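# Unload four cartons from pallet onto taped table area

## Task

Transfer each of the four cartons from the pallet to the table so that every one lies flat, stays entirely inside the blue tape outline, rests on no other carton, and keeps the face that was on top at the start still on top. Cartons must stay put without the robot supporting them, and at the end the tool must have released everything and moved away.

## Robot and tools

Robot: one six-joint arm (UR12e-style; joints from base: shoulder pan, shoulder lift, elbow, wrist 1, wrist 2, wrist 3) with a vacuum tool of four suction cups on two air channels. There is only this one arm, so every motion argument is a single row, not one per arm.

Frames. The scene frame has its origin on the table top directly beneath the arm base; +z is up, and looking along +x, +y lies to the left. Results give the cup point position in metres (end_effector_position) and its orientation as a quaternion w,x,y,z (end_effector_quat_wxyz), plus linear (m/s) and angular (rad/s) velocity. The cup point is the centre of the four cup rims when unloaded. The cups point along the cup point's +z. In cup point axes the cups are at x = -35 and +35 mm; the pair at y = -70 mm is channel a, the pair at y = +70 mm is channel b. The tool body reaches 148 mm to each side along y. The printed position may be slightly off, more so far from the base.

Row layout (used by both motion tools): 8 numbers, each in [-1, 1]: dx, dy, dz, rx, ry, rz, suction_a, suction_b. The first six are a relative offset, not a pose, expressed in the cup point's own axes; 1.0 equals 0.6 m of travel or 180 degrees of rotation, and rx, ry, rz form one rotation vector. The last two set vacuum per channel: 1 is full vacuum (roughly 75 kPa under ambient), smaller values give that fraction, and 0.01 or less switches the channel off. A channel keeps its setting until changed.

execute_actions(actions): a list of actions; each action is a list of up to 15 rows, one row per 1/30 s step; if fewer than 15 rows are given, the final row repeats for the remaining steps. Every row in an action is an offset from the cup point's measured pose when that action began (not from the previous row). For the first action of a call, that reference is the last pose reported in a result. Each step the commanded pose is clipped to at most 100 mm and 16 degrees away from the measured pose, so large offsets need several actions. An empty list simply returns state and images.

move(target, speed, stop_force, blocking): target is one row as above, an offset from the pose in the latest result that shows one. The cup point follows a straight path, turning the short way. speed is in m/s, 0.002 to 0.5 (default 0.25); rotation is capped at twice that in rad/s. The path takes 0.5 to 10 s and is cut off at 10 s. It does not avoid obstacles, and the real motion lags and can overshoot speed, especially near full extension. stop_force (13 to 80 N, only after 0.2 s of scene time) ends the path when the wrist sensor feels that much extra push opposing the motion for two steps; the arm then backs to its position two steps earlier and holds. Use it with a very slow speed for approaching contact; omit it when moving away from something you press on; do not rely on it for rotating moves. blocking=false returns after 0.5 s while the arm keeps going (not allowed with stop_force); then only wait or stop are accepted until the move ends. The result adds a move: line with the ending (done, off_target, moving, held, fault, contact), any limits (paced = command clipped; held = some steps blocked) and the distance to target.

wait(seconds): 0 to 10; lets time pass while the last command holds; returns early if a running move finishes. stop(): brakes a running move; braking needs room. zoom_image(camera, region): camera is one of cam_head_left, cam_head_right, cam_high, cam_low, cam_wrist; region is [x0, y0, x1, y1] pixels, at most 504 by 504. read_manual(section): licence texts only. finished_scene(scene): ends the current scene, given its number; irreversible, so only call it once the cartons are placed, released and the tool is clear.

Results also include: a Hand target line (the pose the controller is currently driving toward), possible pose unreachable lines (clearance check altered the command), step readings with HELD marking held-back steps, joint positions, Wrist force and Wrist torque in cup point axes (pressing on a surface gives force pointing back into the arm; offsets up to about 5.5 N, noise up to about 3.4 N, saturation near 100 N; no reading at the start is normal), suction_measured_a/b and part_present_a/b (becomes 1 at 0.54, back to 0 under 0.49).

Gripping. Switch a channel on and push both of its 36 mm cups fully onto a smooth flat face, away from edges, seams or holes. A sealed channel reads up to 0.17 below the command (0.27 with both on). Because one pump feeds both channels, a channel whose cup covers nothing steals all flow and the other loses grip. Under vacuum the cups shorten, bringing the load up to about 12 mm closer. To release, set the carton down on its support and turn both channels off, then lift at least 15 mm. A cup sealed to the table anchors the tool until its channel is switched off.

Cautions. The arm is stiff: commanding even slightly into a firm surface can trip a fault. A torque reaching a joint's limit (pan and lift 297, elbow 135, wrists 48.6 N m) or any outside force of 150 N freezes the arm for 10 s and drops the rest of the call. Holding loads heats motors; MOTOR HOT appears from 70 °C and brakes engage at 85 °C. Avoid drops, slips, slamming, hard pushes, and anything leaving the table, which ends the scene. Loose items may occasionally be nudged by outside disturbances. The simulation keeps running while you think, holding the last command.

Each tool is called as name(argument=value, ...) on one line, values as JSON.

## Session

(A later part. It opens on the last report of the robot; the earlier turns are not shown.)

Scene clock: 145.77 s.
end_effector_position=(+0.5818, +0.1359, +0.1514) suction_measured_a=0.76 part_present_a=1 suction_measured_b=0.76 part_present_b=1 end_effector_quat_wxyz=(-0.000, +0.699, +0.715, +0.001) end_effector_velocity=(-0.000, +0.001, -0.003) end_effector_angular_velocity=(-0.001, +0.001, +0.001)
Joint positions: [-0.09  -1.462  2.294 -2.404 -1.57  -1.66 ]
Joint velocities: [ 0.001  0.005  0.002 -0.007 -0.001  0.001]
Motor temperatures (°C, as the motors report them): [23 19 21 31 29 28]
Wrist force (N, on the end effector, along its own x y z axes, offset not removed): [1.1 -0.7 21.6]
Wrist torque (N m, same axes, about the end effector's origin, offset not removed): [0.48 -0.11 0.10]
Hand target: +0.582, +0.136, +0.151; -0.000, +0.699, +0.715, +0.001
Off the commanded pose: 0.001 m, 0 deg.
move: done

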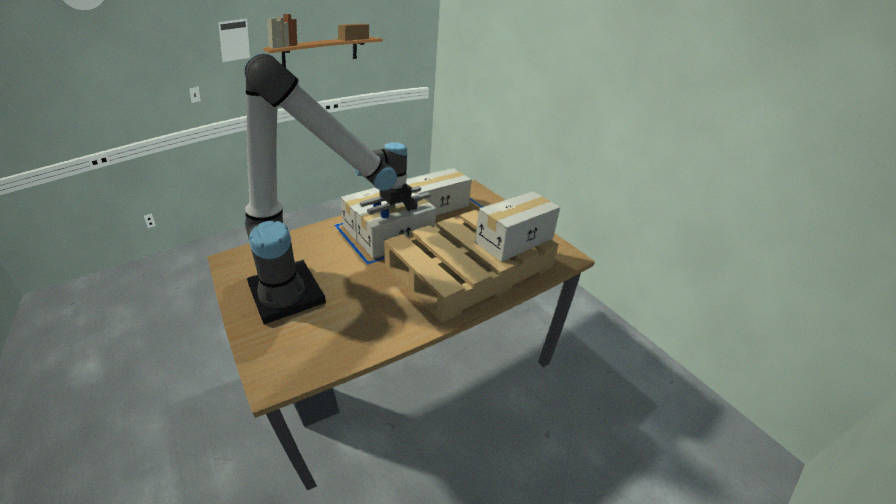

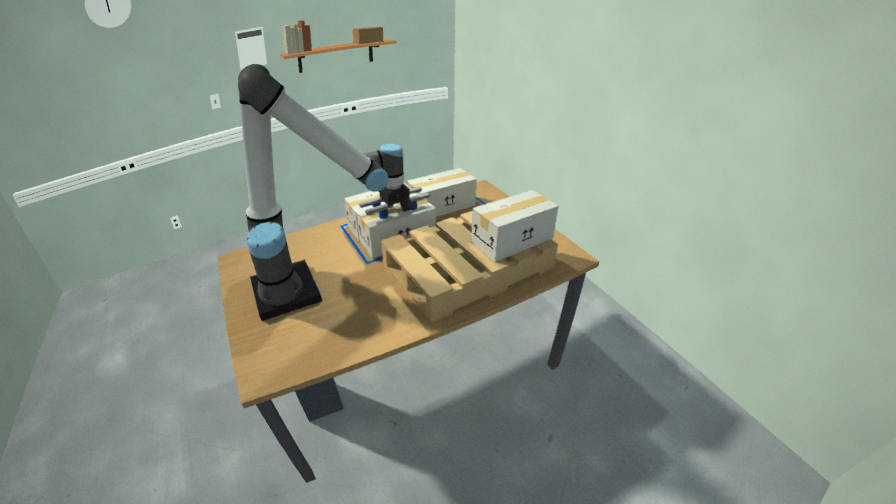

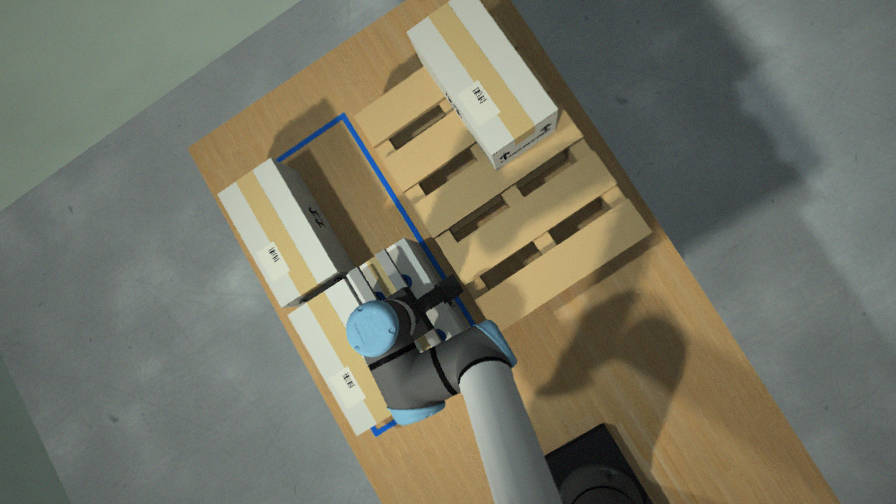

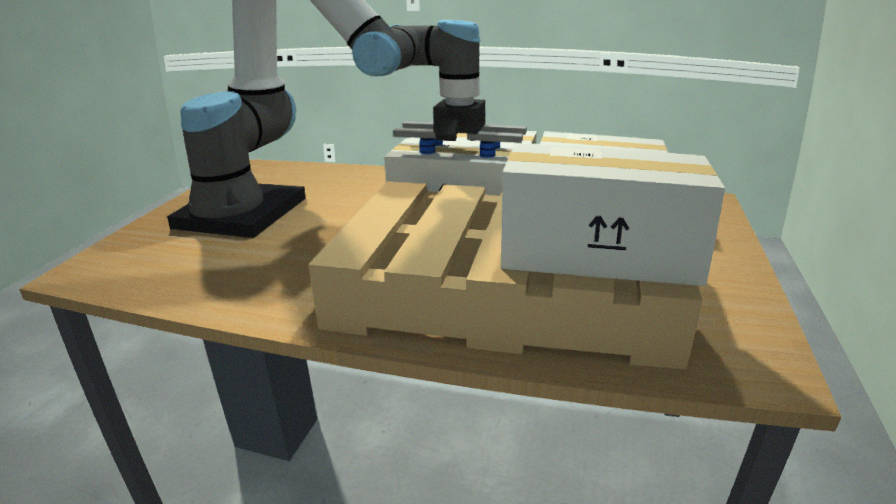

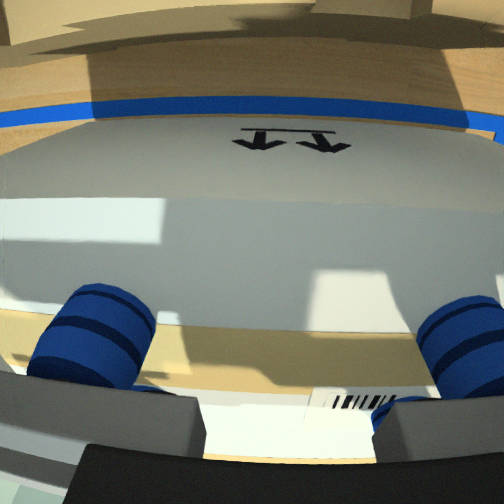

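move(target=[0.005,0,0.004,0,0,0,1,1], speed=0.02)

move(target=[0,0,0.03,0,0,0,1,1], speed=0.008, stop_force=13)

execute_actions(actions=[[[0,0,-0.002,0,0,0,0,0]]])

move(target=[-0.075,0.053,-0.268,0,0,0,0,0], speed=0.25)

move(target=[-0.6,0.5,0,0,0,-0.008,0,0], speed=0.45)

Scene clock: 154.80 s.
end_effector_position=(+0.5817, +0.1387, +0.1491) suction_measured_a=0.76 part_present_a=1 suction_measured_b=0.76 part_present_b=1 end_effector_quat_wxyz=(-0.000, +0.699, +0.715, +0.001) end_effector_velocity=(-0.000, +0.002, -0.002) end_effector_angular_velocity=(+0.001, +0.001, +0.001)
Joint positions: [-0.085 -1.457  2.294 -2.409 -1.57  -1.655]
Joint velocities: [ 0.003  0.003  0.001 -0.002  0.001  0.003]
Motor temperatures (°C, as the motors report them): [23 19 21 31 29 28]
Wrist force (N, on the end effector, along its own x y z axes, offset not removed): [-2.0 -1.2 20.4]
Wrist torque (N m, same axes, about the end effector's origin, offset not removed): [0.44 0.33 0.14]
Hand target: +0.582, +0.139, +0.149; -0.000, +0.699, +0.715, +0.001
Off the commanded pose: 0.000 m, 0 deg.
move: done

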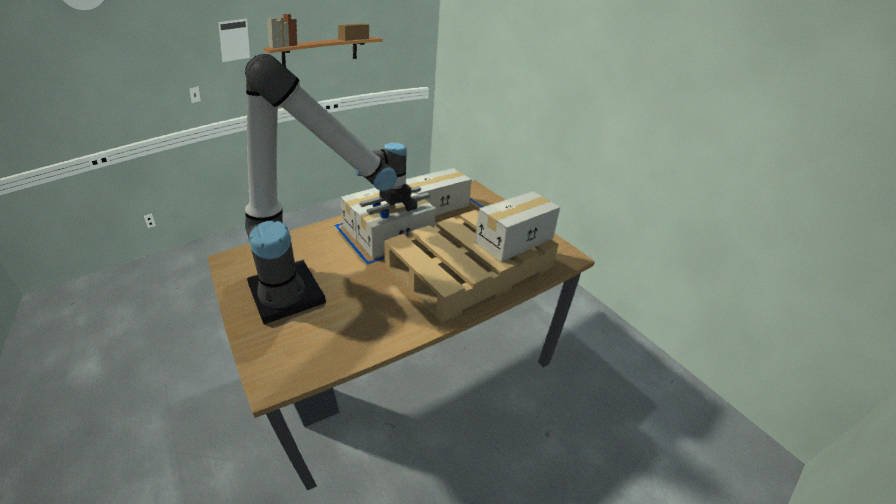

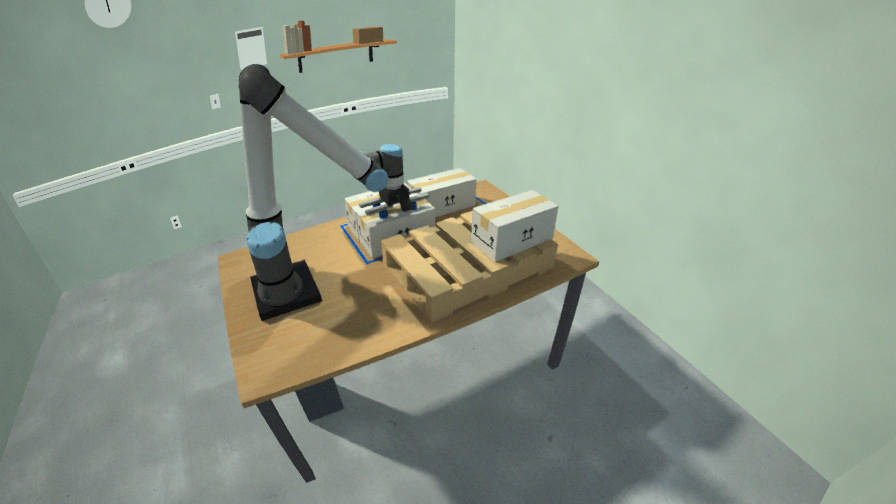

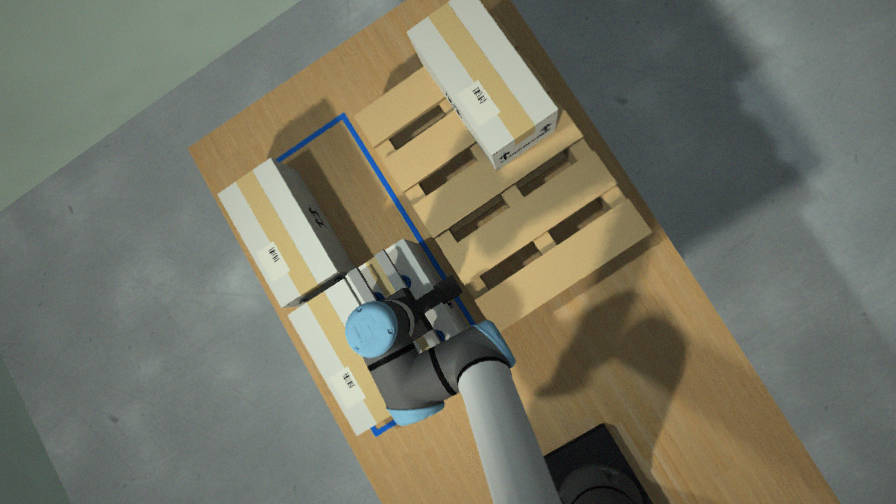

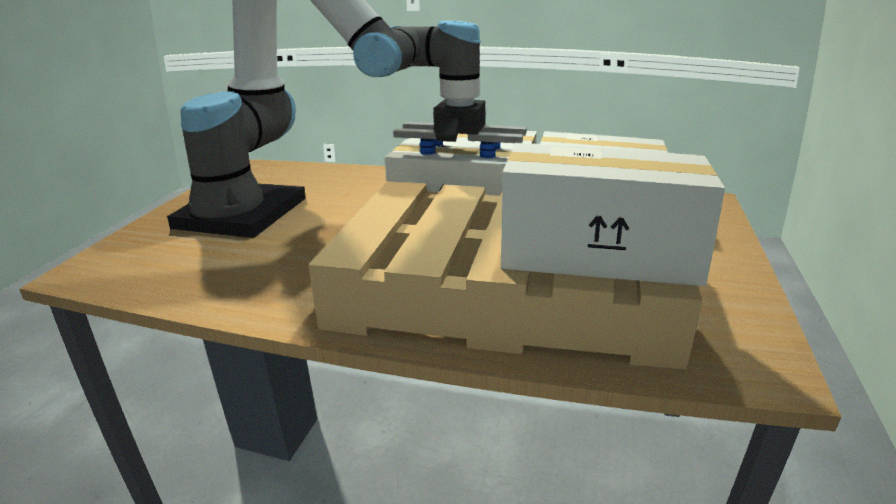

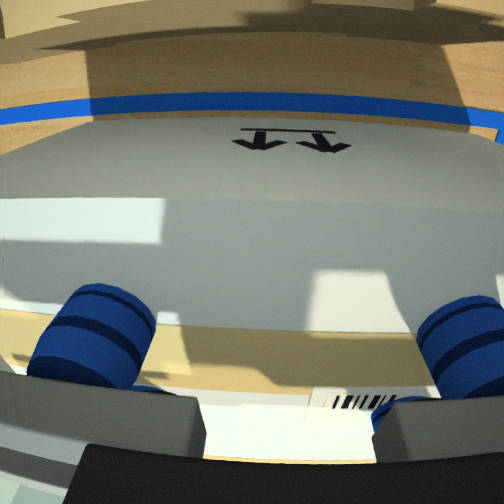

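Scene clock: 155.83 s.
end_effector_position=(+0.5817, +0.1388, +0.1439) suction_measured_a=0.76 part_present_a=1 suction_measured_b=0.76 part_present_b=1 end_effector_quat_wxyz=(-0.000, +0.699, +0.715, +0.001) end_effector_velocity=(-0.001, +0.000, +0.002) end_effector_angular_velocity=(+0.000, +0.003, +0.000)
Joint positions: [-0.085 -1.449  2.298 -2.421 -1.57  -1.655]
Joint velocities: [ 0.    -0.005 -0.     0.008  0.    -0.   ]
Motor temperatures (°C, as the motors report them): [23 19 21 31 29 28]
Wrist force (N, on the end effector, along its own x y z axes, offset not removed): [-0.4 4.0 2.1]
Wrist torque (N m, same axes, about the end effector's origin, offset not removed): [-2.97 -1.03 -0.08]
Hand target: +0.582, +0.139, +0.144; -0.000, +0.699, +0.715, +0.001
Off the commanded pose: 0.013 m, 0 deg.
move: contact

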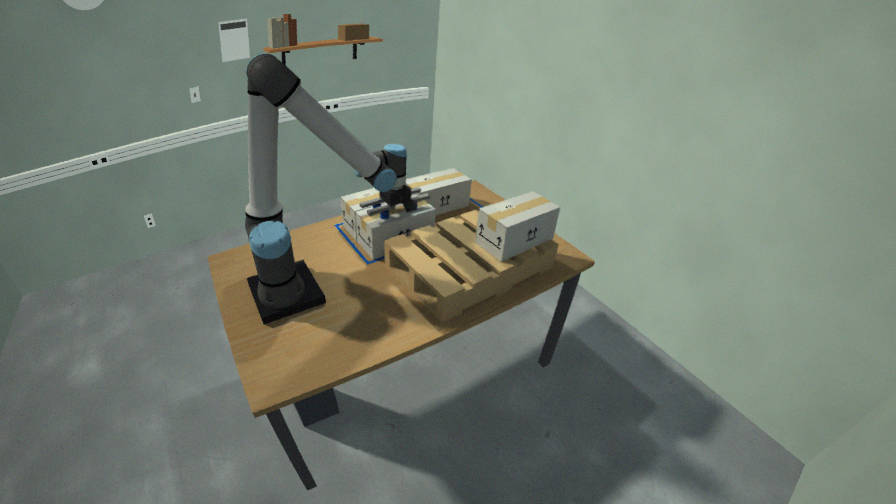

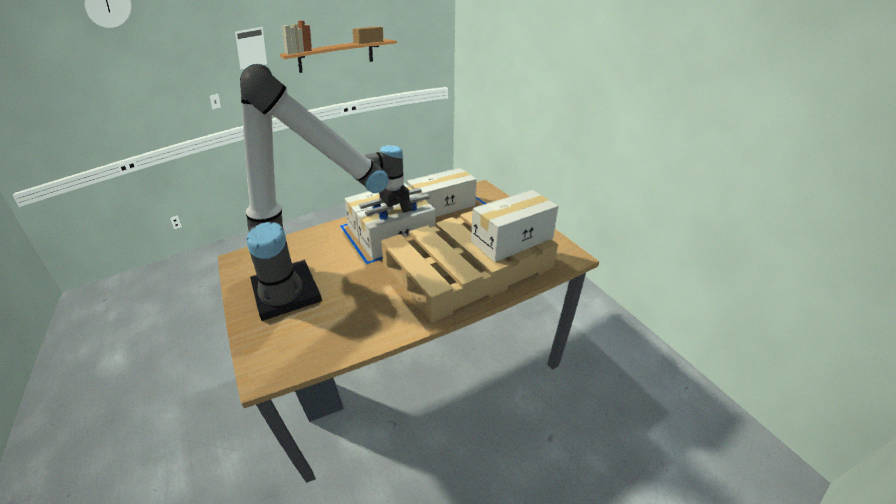

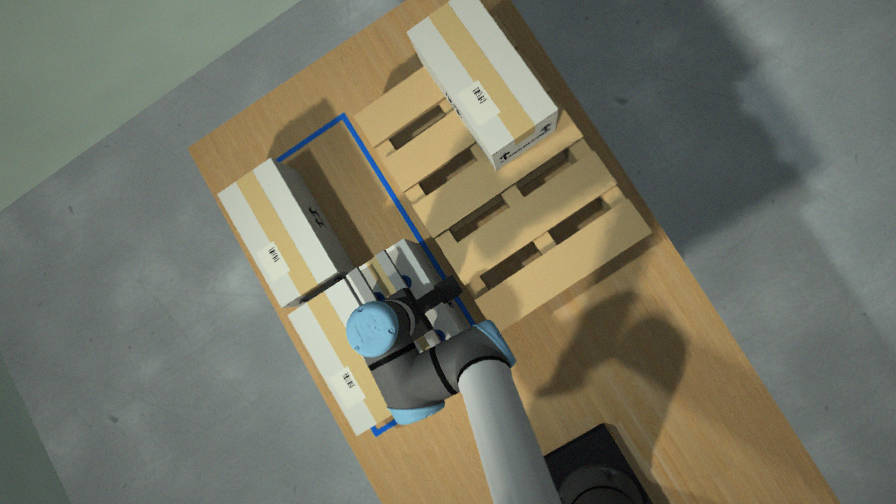

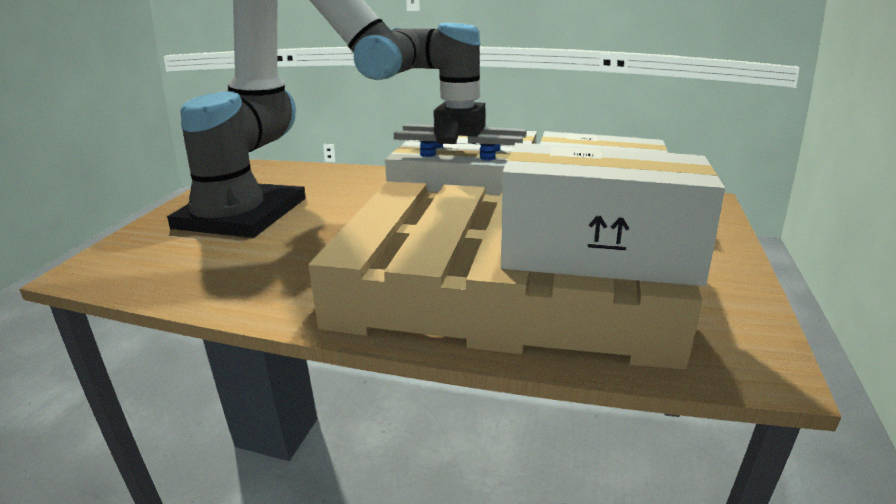

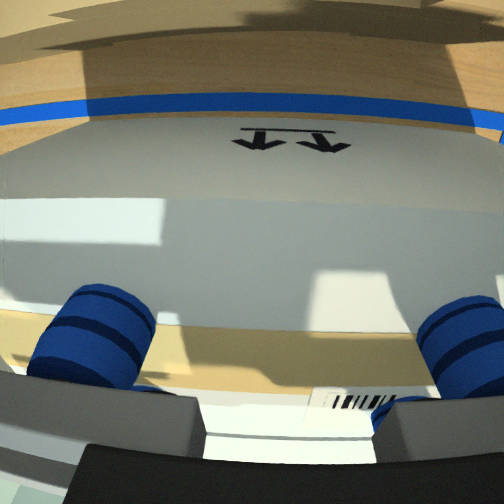

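Scene clock: 156.33 s.
end_effector_position=(+0.5817, +0.1388, +0.1451) suction_measured_a=0.01 part_present_a=0 suction_measured_b=0.01 part_present_b=0 end_effector_quat_wxyz=(-0.000, +0.699, +0.715, +0.001) end_effector_velocity=(-0.000, -0.001, +0.000) end_effector_angular_velocity=(-0.000, -0.000, -0.001)
Joint positions: [-0.085 -1.45   2.297 -2.418 -1.57  -1.655]
Joint velocities: [-0.001 -0.001  0.     0.001 -0.    -0.   ]
Motor temperatures (°C, as the motors report them): [23 19 21 31 29 28]
Wrist force (N, on the end effector, along its own x y z axes, offset not removed): [1.5 -1.0 -49.6]
Wrist torque (N m, same axes, about the end effector's origin, offset not removed): [-0.07 -0.32 0.24]
Hand target: +0.582, +0.139, +0.145; -0.000, +0.699, +0.715, +0.001
Off the commanded pose: 0.000 m, 0 deg.
Step readings (end_effector_position):
0: (+0.5817, +0.1388, +0.1439)
1: (+0.5816, +0.1388, +0.1439)
2: (+0.5816, +0.1388, +0.1441)
4: (+0.5818, +0.1388, +0.1447)
8: (+0.5818, +0.1388, +0.1450)
15: end_effector_position above

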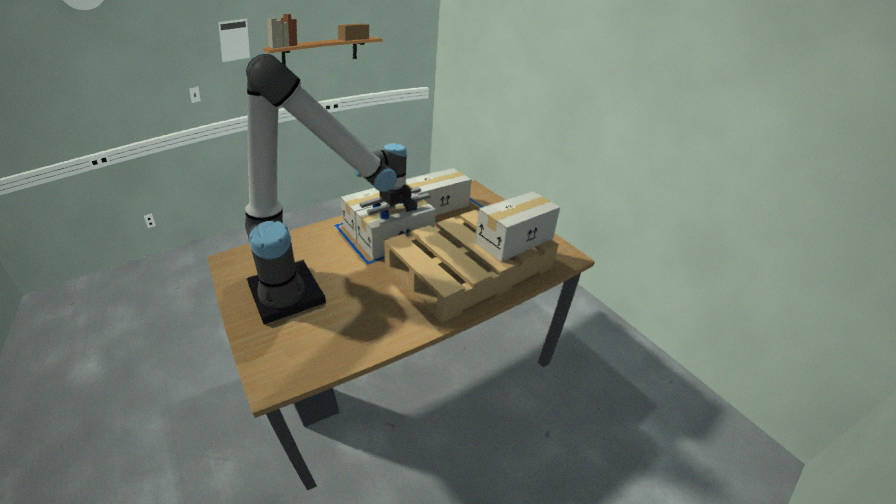

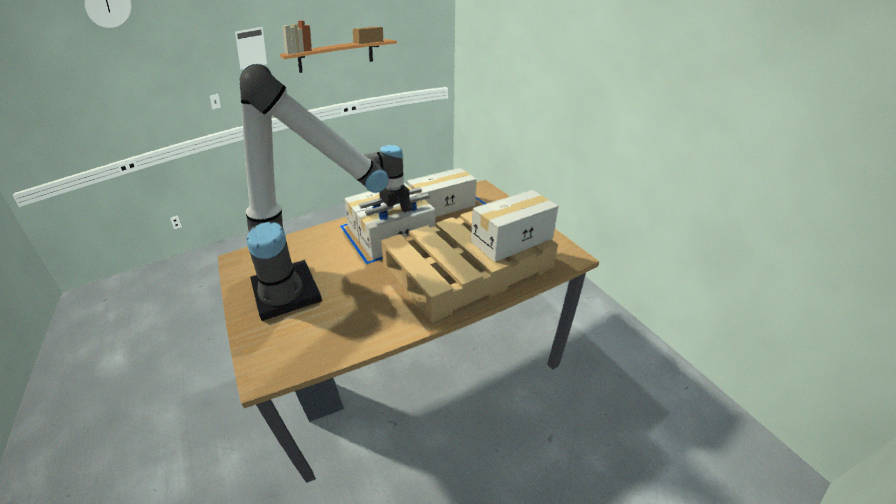

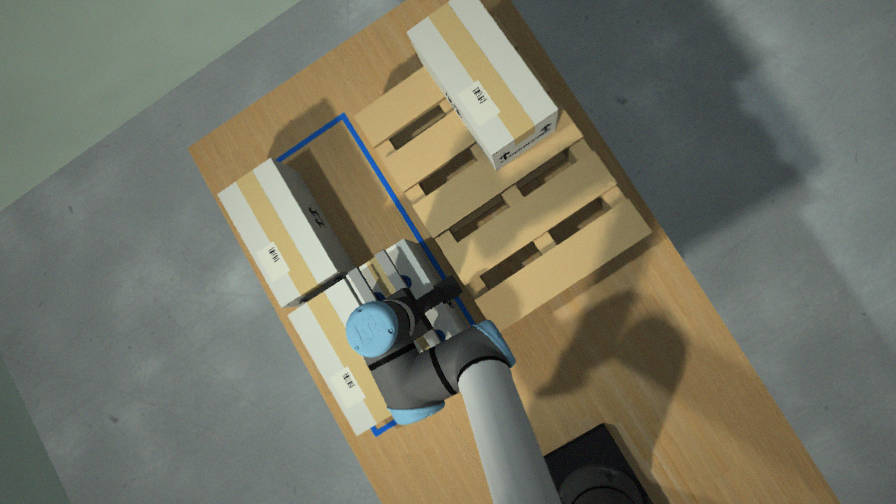

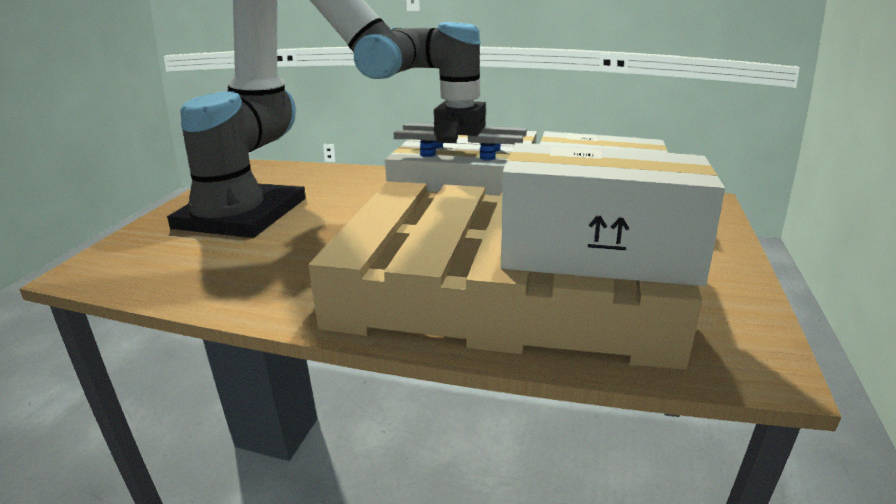

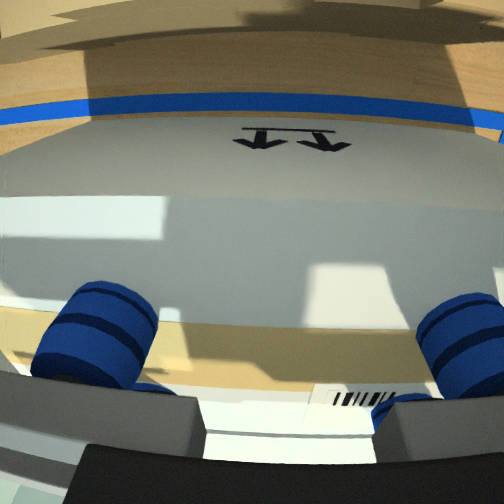

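Scene clock: 157.70 s.
end_effector_position=(+0.6145, +0.0944, +0.3054) suction_measured_a=0.01 part_present_a=0 suction_measured_b=0.01 part_present_b=0 end_effector_quat_wxyz=(-0.000, +0.699, +0.715, +0.001) end_effector_velocity=(+0.000, -0.001, +0.002) end_effector_angular_velocity=(-0.001, +0.002, -0.000)
Joint positions: [-0.155 -1.613  2.109 -2.067 -1.57  -1.725]
Joint velocities: [-0.002 -0.001 -0.003  0.006 -0.001 -0.001]
Motor temperatures (°C, as the motors report them): [23 19 21 31 29 28]
Wrist force (N, on the end effector, along its own x y z axes, offset not removed): [2.3 1.3 0.4]
Wrist torque (N m, same axes, about the end effector's origin, offset not removed): [0.15 -0.46 0.09]
Hand target: +0.615, +0.094, +0.306; -0.000, +0.699, +0.715, +0.001
Off the commanded pose: 0.000 m, 0 deg.
move: done

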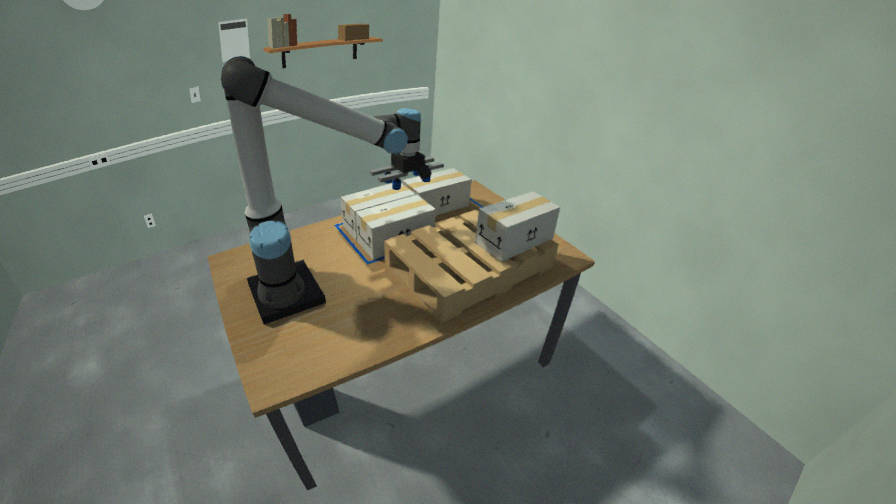

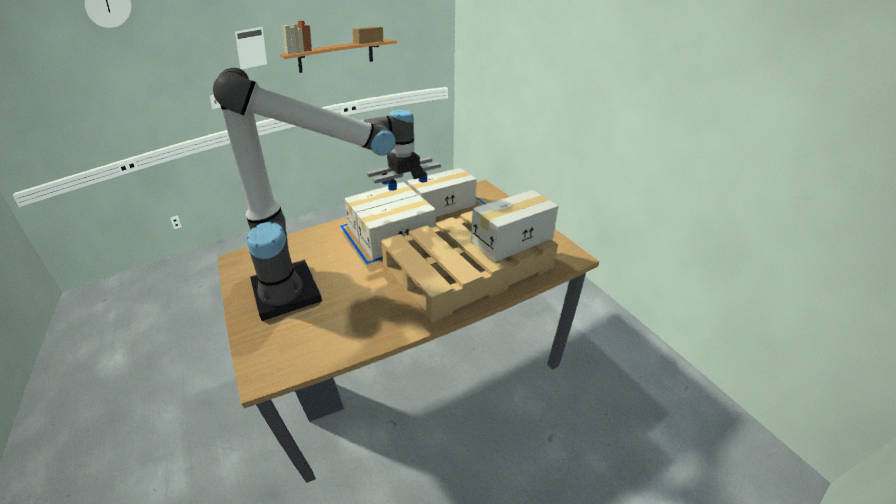

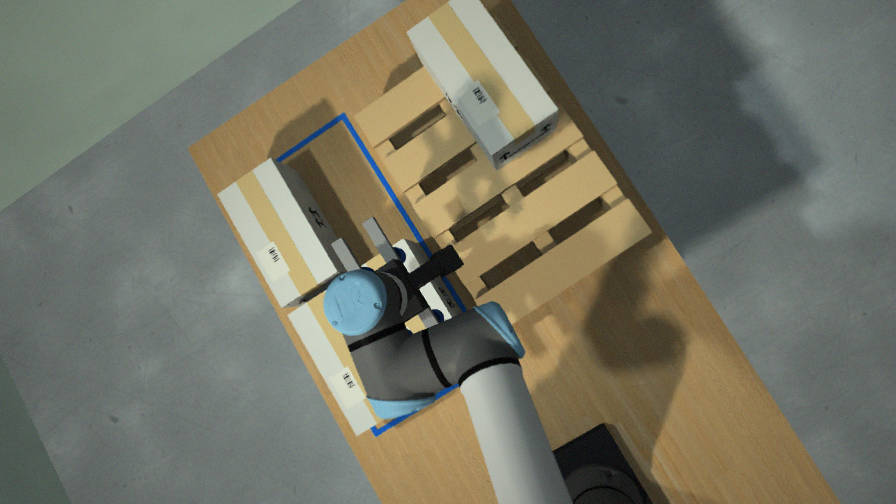

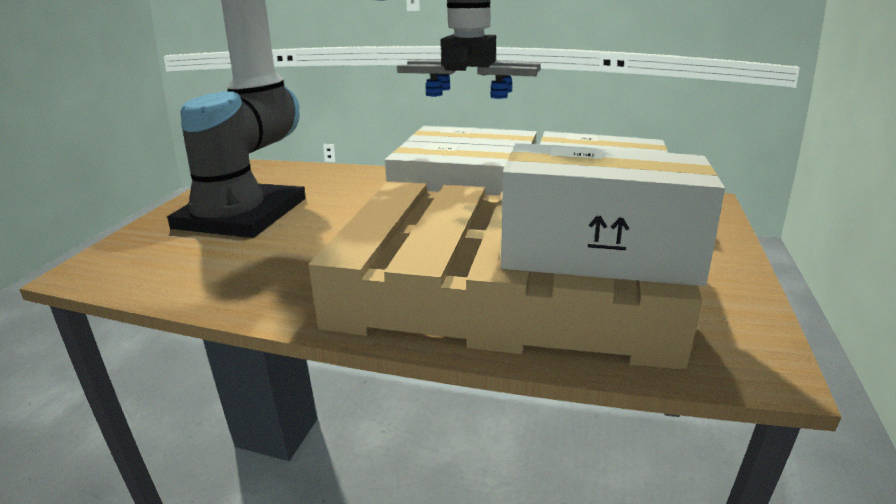

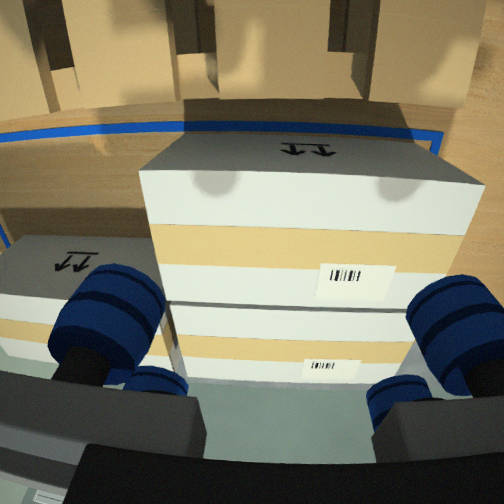

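Scene clock: 159.60 s.
end_effector_position=(+0.9226, -0.2583, +0.3052) suction_measured_a=0.01 part_present_a=0 suction_measured_b=0.01 part_present_b=0 end_effector_quat_wxyz=(-0.000, +0.690, +0.724, +0.001) end_effector_velocity=(+0.002, -0.002, +0.000) end_effector_angular_velocity=(+0.000, +0.000, -0.000)
Joint positions: [-0.479 -1.083  1.442 -1.93  -1.57  -2.075]
Joint velocities: [-0.001  0.004 -0.007  0.003  0.    -0.001]
Motor temperatures (°C, as the motors report them): [23 19 21 31 29 28]
Wrist force (N, on the end effector, along its own x y z axes, offset not removed): [2.0 -1.5 -1.2]
Wrist torque (N m, same axes, about the end effector's origin, offset not removed): [-0.21 -0.37 0.09]
Hand target: +0.923, -0.258, +0.305; -0.000, +0.690, +0.724, +0.001
Off the commanded pose: 0.000 m, 0 deg.
move: done

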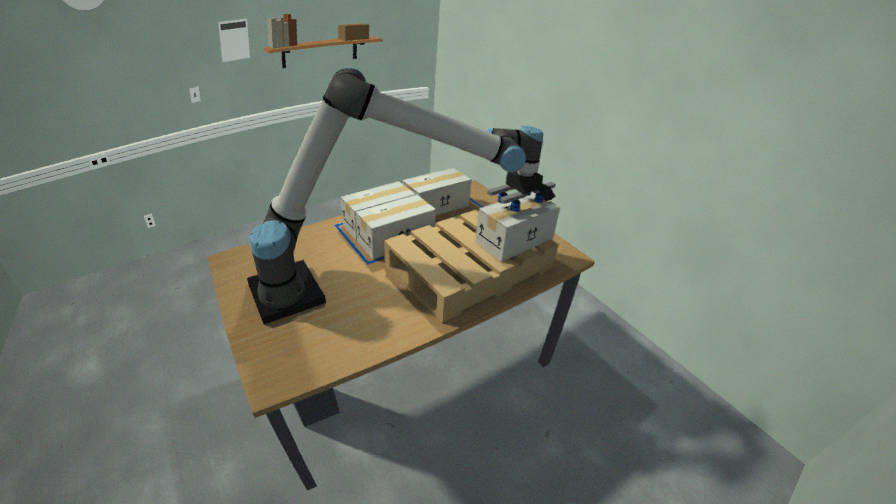

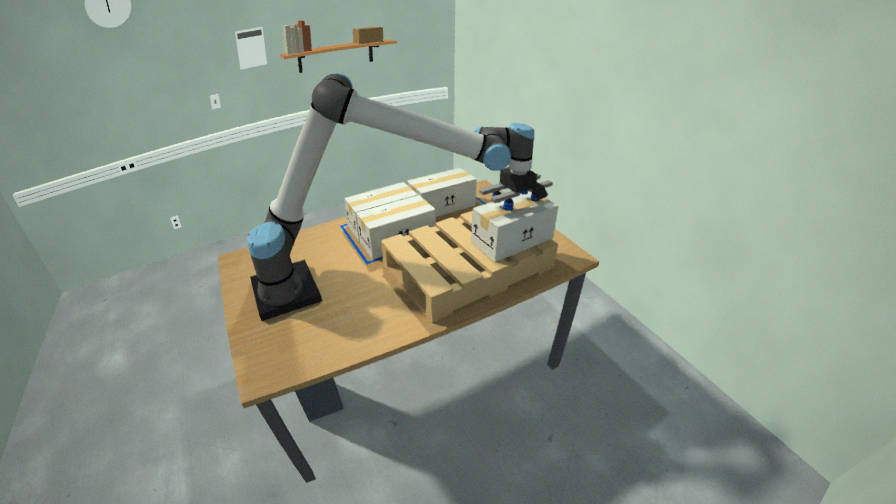

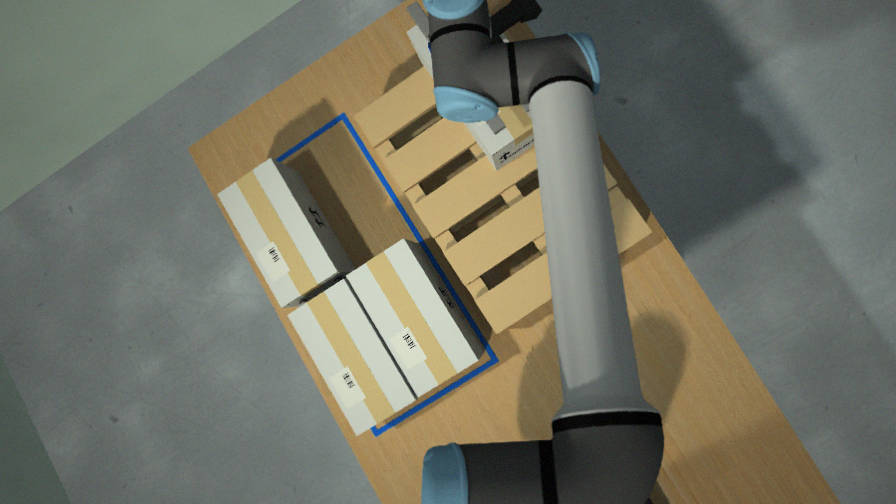

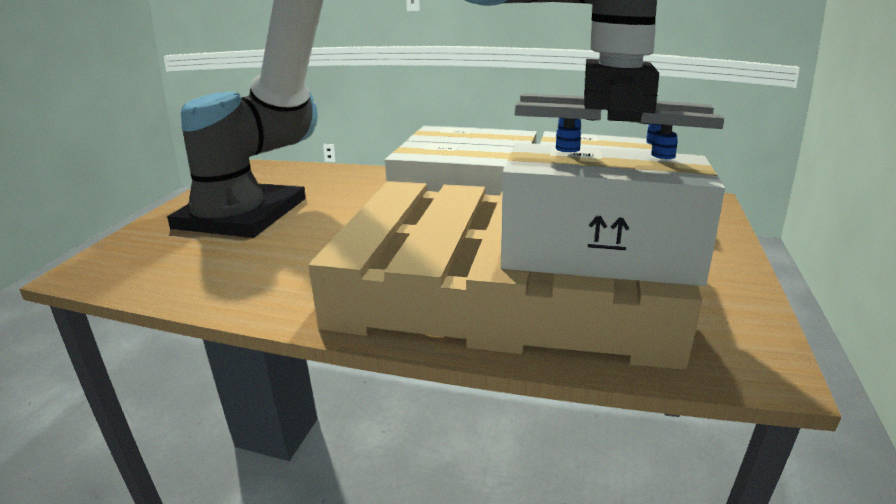

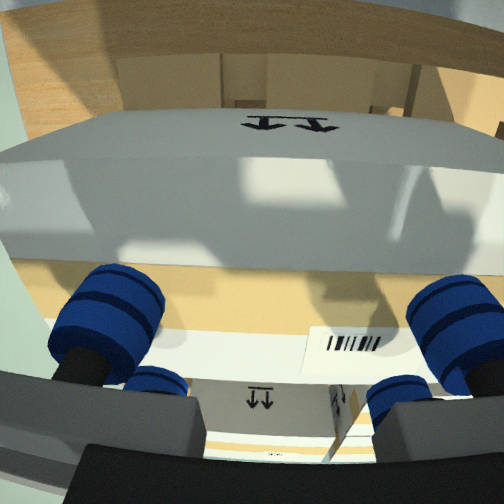

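execute_actions(actions=[])

Scene clock: 171.93 s.
end_effector_position=(+0.9229, -0.2585, +0.3052) suction_measured_a=0.01 part_present_a=0 suction_measured_b=0.01 part_present_b=0 end_effector_quat_wxyz=(-0.000, +0.690, +0.724, +0.001) end_effector_velocity=(+0.000, -0.000, +0.000) end_effector_angular_velocity=(+0.000, -0.001, -0.000)
Joint positions: [-0.479 -1.083  1.442 -1.93  -1.57  -2.075]
Joint velocities: [-0.     0.    -0.001  0.     0.    -0.   ]
Motor temperatures (°C, as the motors report them): [23 19 21 31 29 28]
Wrist force (N, on the end effector, along its own x y z axes, offset not removed): [1.3 -1.8 -1.7]
Wrist torque (N m, same axes, about the end effector's origin, offset not removed): [-0.27 -0.30 0.17]
Hand target: +0.923, -0.258, +0.305; -0.000, +0.690, +0.724, +0.001
Off the commanded pose: 0.000 m, 0 deg.

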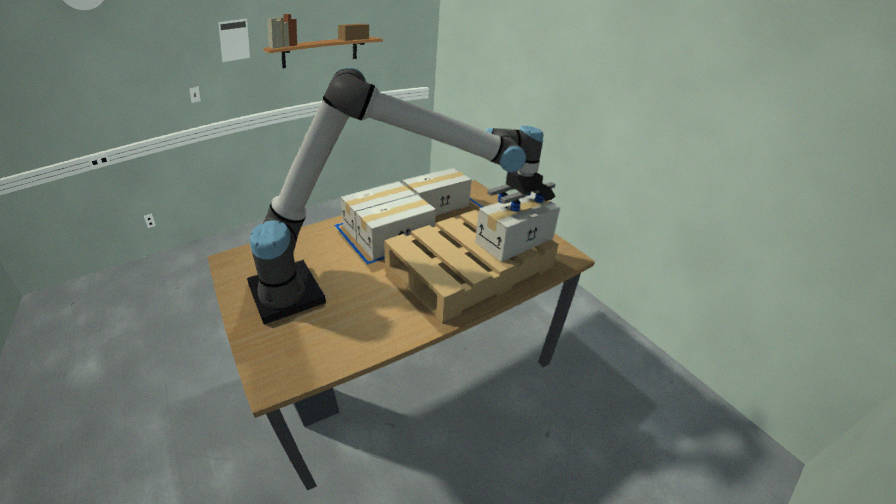

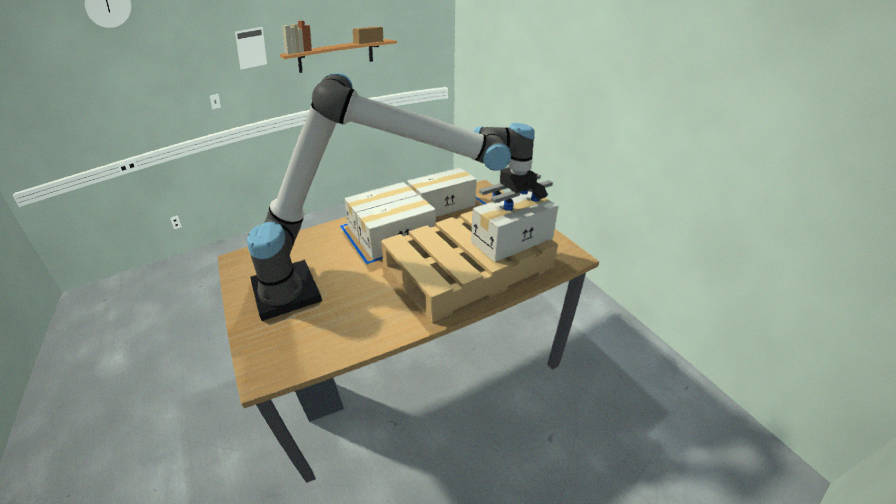

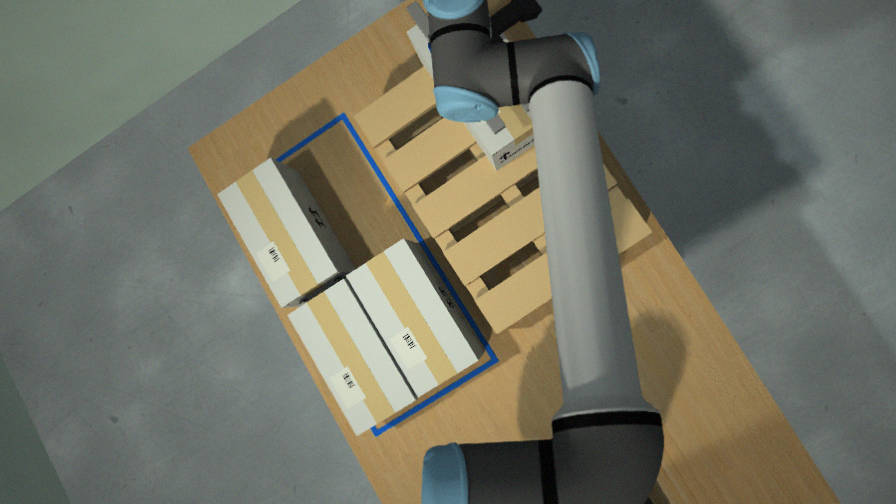

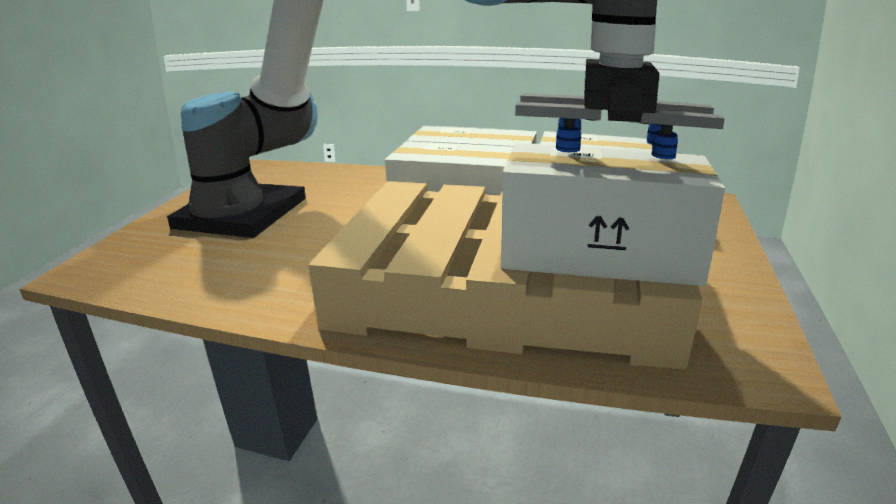

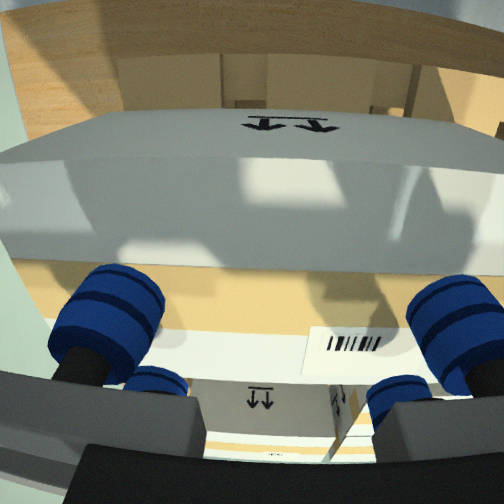

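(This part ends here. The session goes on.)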